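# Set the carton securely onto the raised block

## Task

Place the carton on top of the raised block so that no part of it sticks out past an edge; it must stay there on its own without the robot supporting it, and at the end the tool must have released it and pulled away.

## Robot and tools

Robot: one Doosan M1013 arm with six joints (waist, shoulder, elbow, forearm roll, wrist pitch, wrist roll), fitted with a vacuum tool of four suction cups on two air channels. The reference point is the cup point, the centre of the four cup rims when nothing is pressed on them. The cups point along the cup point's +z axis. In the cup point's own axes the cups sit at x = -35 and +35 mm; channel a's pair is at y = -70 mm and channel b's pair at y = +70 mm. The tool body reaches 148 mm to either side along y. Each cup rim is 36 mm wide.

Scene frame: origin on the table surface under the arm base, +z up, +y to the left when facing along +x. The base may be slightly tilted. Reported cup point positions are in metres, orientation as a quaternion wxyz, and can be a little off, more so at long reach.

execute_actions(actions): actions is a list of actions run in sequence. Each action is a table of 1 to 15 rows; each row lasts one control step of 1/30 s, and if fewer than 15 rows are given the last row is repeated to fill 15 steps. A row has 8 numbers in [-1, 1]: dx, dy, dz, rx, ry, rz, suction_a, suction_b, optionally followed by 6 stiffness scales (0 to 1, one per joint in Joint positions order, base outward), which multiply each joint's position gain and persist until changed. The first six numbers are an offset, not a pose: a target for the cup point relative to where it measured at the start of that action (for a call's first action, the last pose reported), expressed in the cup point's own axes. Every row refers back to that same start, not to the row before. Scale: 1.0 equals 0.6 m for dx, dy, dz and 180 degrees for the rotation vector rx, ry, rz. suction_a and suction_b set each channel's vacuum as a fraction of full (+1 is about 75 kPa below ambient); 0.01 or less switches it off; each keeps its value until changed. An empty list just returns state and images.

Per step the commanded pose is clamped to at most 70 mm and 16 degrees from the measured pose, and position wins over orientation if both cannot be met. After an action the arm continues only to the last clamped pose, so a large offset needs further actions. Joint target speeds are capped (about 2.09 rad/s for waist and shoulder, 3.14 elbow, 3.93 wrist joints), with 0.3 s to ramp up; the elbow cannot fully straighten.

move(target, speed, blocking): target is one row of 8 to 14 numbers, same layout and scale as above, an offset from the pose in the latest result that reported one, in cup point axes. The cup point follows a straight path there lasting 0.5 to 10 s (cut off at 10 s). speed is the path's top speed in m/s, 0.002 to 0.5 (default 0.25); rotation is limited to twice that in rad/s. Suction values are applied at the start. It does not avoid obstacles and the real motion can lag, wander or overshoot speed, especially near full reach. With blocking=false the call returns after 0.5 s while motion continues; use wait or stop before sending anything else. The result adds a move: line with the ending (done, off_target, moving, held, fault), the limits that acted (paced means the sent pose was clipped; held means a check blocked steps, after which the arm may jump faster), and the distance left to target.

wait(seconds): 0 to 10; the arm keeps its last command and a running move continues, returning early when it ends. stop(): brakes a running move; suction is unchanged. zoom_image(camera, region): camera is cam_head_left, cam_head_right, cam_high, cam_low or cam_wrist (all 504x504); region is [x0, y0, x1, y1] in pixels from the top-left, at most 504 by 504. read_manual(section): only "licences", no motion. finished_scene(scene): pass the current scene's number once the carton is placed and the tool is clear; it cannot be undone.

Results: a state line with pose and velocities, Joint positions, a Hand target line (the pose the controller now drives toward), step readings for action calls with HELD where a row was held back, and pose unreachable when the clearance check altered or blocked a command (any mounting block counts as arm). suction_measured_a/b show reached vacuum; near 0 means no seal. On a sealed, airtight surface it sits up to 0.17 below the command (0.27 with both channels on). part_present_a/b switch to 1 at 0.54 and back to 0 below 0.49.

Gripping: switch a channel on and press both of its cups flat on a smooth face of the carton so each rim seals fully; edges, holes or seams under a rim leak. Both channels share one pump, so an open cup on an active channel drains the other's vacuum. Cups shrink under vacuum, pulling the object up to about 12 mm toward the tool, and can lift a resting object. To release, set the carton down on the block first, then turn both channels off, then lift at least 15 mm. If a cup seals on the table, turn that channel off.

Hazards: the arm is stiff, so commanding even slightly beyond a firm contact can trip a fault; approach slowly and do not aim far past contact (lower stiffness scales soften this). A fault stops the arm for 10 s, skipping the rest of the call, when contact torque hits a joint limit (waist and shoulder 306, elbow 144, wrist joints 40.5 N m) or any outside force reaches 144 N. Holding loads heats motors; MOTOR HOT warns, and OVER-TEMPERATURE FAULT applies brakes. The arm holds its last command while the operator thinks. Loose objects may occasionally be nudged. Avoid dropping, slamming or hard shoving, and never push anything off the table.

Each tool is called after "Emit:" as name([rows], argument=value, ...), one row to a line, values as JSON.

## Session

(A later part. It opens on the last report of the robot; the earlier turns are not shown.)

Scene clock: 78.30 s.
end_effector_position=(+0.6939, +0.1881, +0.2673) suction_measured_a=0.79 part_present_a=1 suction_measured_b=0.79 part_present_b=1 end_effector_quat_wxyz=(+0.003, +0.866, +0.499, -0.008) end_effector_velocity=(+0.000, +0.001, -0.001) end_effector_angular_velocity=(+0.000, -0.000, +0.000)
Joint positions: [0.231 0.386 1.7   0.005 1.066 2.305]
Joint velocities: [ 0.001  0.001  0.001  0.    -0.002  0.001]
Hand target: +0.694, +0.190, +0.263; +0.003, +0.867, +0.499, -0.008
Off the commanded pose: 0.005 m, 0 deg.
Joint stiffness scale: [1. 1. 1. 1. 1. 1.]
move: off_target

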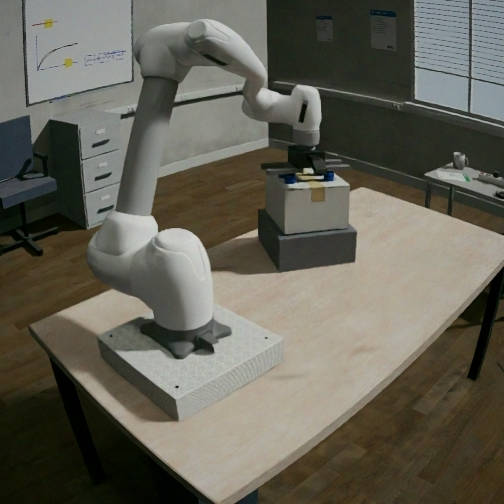

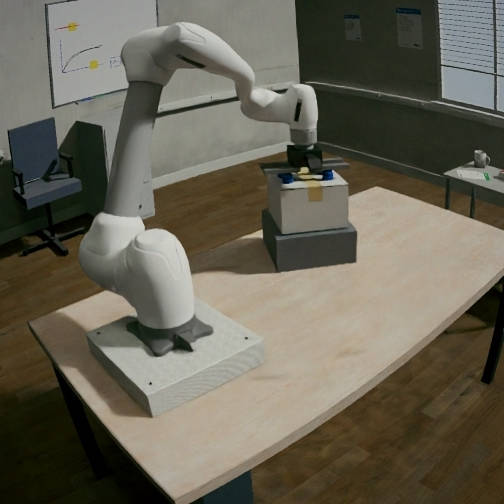

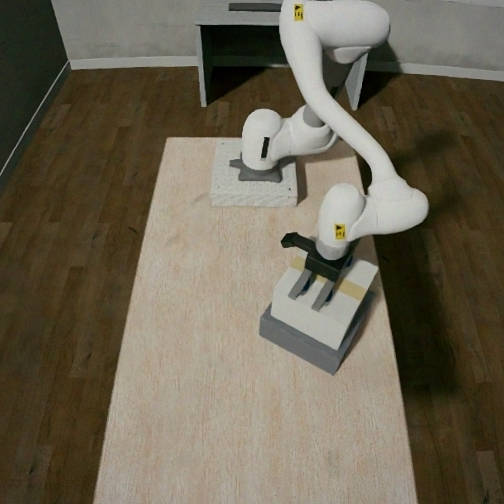

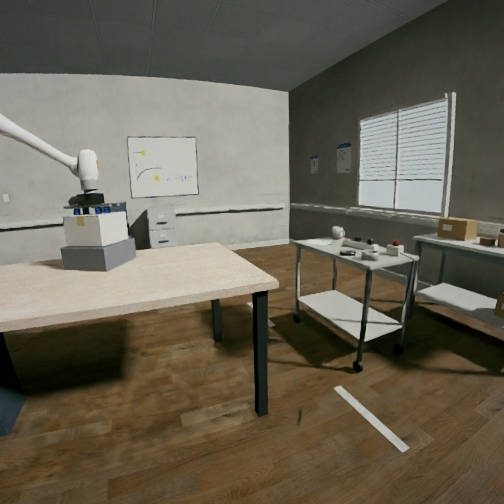

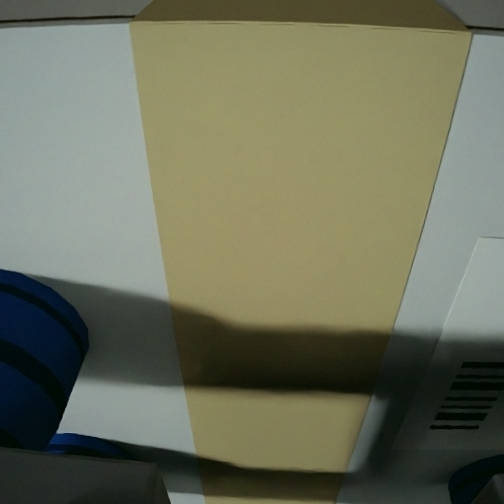

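Emit:
move(target=[0, 0, 0.014, 0, 0, 0, 1, 1], speed=0.02)

Emit:
execute_actions([
  [[0,0,0,0,0,0,0,0]],
])

Emit:
move(target=[0, 0, -0.2, 0, 0, 0, 0, 0], speed=0.2)

Scene clock: 82.27 s.
end_effector_position=(+0.6945, +0.1882, +0.2654) suction_measured_a=0.79 part_present_a=1 suction_measured_b=0.79 part_present_b=1 end_effector_quat_wxyz=(+0.003, +0.866, +0.499, -0.006) end_effector_velocity=(-0.000, +0.000, +0.000) end_effector_angular_velocity=(+0.001, +0.000, +0.000)
Joint positions: [0.231 0.388 1.702 0.005 1.059 2.305]
Joint velocities: [ 0.    -0.     0.     0.002  0.    -0.001]
Hand target: +0.694, +0.188, +0.259; +0.003, +0.866, +0.499, -0.008
Off the commanded pose: 0.006 m, 0 deg.
Joint stiffness scale: [1. 1. 1. 1. 1. 1.]
move: off_target

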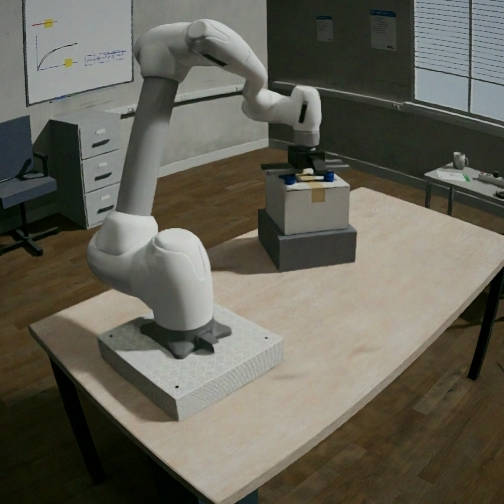

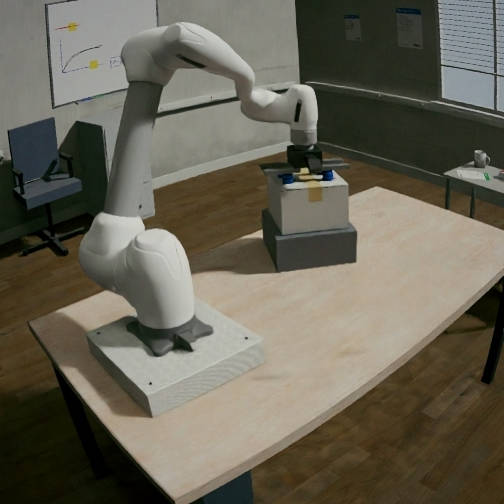

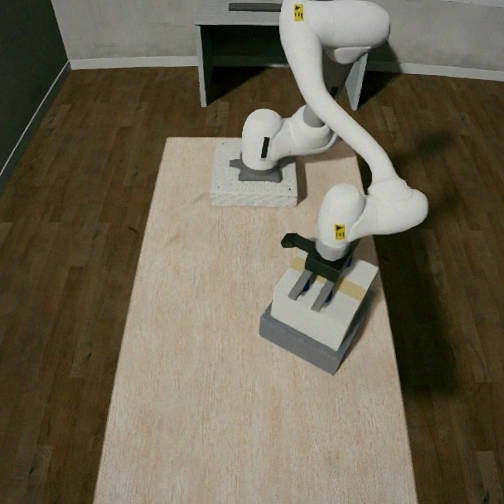

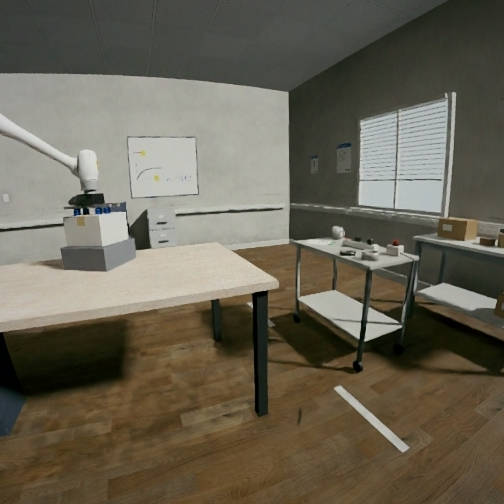

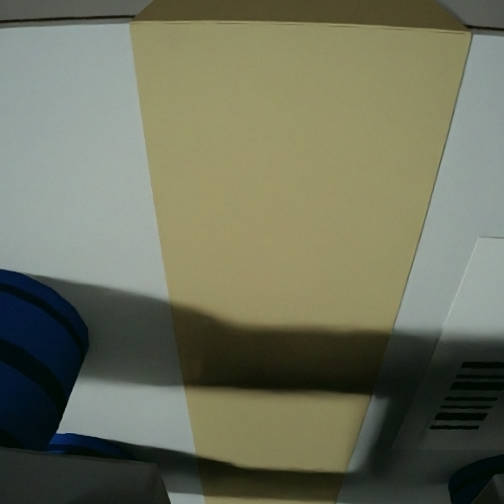

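Scene clock: 82.77 s.
end_effector_position=(+0.6953, +0.1884, +0.2671) suction_measured_a=0.01 part_present_a=0 suction_measured_b=0.01 part_present_b=0 end_effector_quat_wxyz=(+0.004, +0.866, +0.499, -0.004) end_effector_velocity=(+0.000, +0.000, +0.000) end_effector_angular_velocity=(+0.000, -0.001, +0.002)
Joint positions: [0.231 0.386 1.7   0.005 1.059 2.305]
Joint velocities: [ 0.001 -0.    -0.     0.    -0.    -0.001]
Hand target: +0.694, +0.188, +0.265; +0.003, +0.866, +0.499, -0.006
Off the commanded pose: 0.002 m, 0 deg.
Joint stiffness scale: [1. 1. 1. 1. 1. 1.]
Step readings (end_effector_position):
0: (+0.6945, +0.1882, +0.2654)
1: (+0.6945, +0.1882, +0.2654)
2: (+0.6946, +0.1882, +0.2655)
4: (+0.6952, +0.1884, +0.2668)
8: (+0.6953, +0.1884, +0.2671)
15: end_effector_position above

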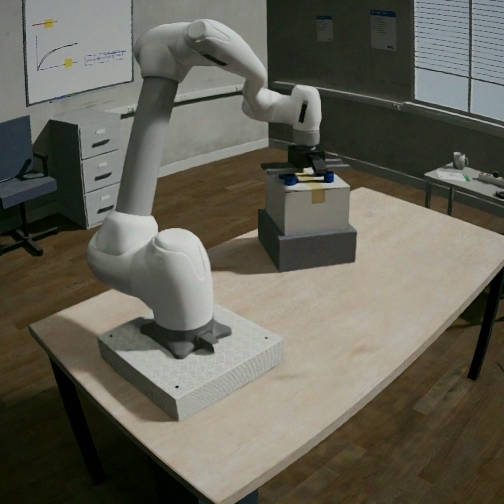

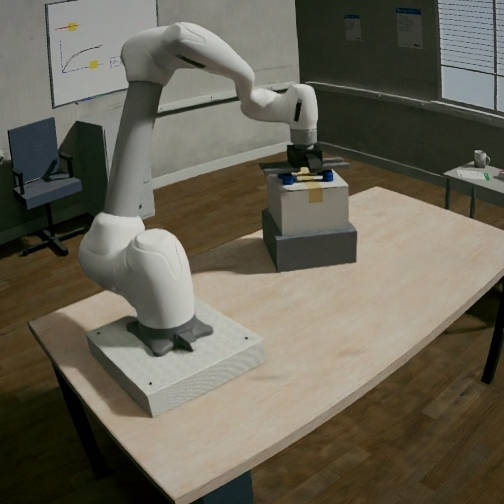

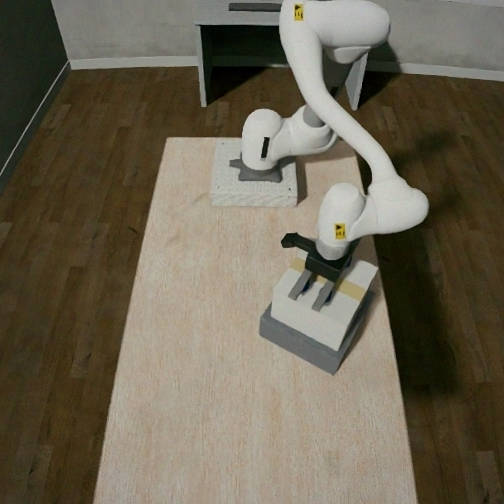

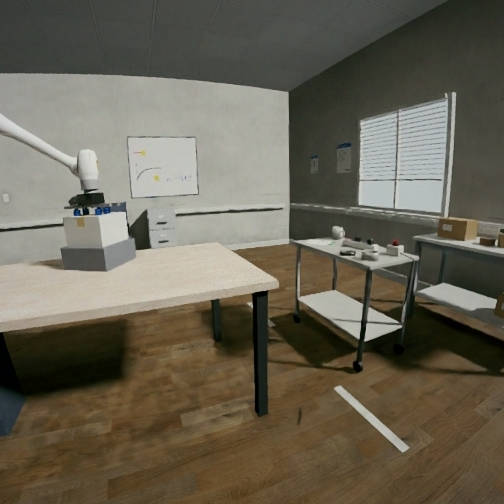

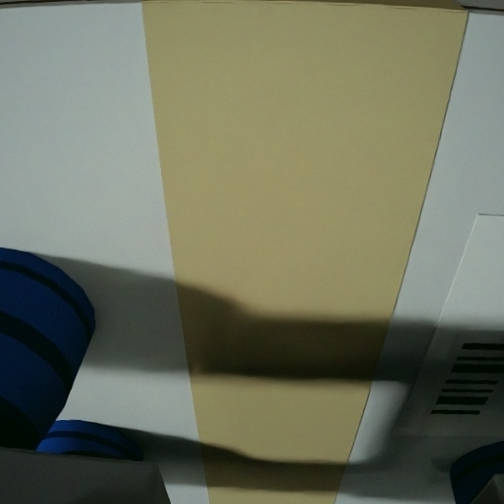

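Scene clock: 83.83 s.
end_effector_position=(+0.6965, +0.1904, +0.3830) suction_measured_a=0.01 part_present_a=0 suction_measured_b=0.01 part_present_b=0 end_effector_quat_wxyz=(+0.004, +0.866, +0.500, -0.004) end_effector_velocity=(-0.001, -0.001, +0.001) end_effector_angular_velocity=(-0.002, +0.005, +0.000)
Joint positions: [0.231 0.312 1.578 0.005 1.255 2.305]
Joint velocities: [-0.    -0.    -0.003 -0.001  0.008 -0.   ]
Hand target: +0.696, +0.190, +0.387; +0.004, +0.866, +0.499, -0.004
Off the commanded pose: 0.004 m, 0 deg.
Joint stiffness scale: [1. 1. 1. 1. 1. 1.]
move: off_target

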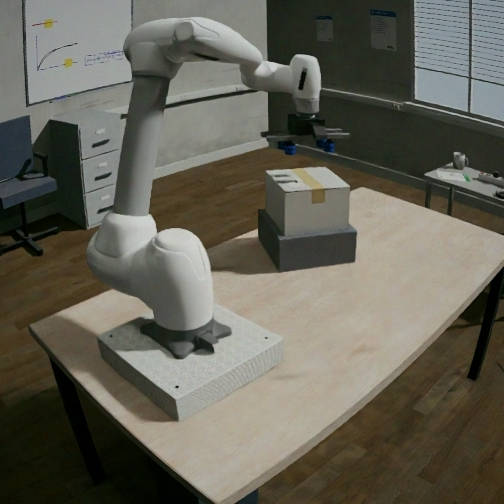

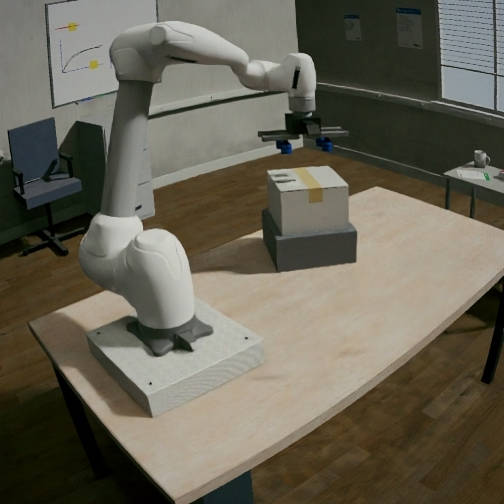

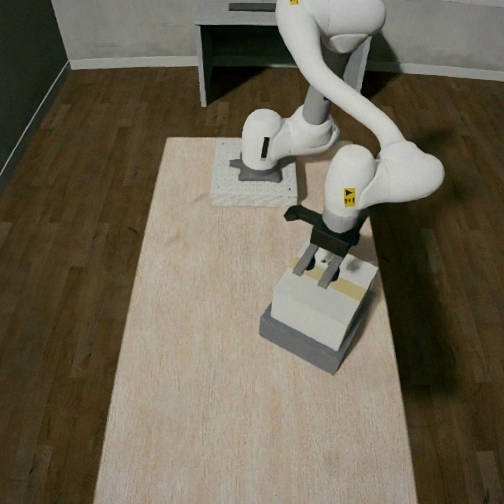

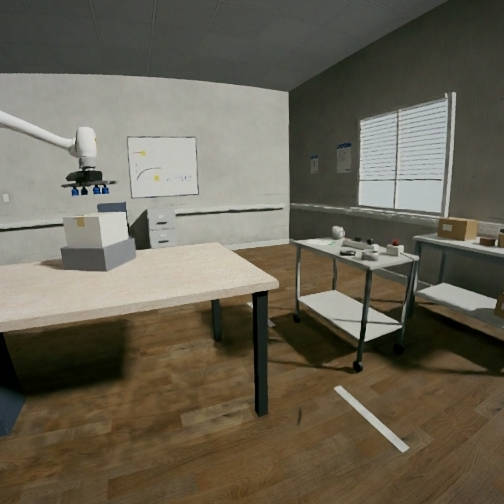

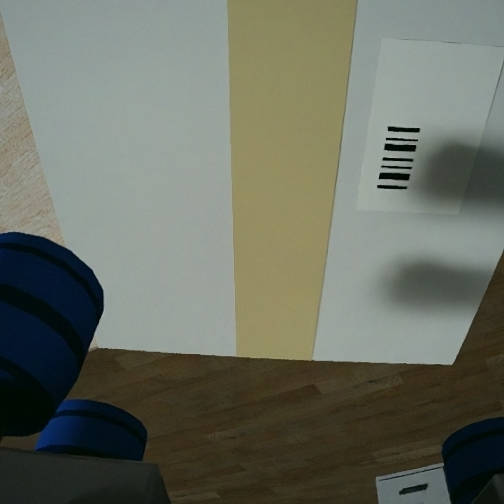

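Emit:
finished_scene(scene=1)

The scene is finished: the task was done.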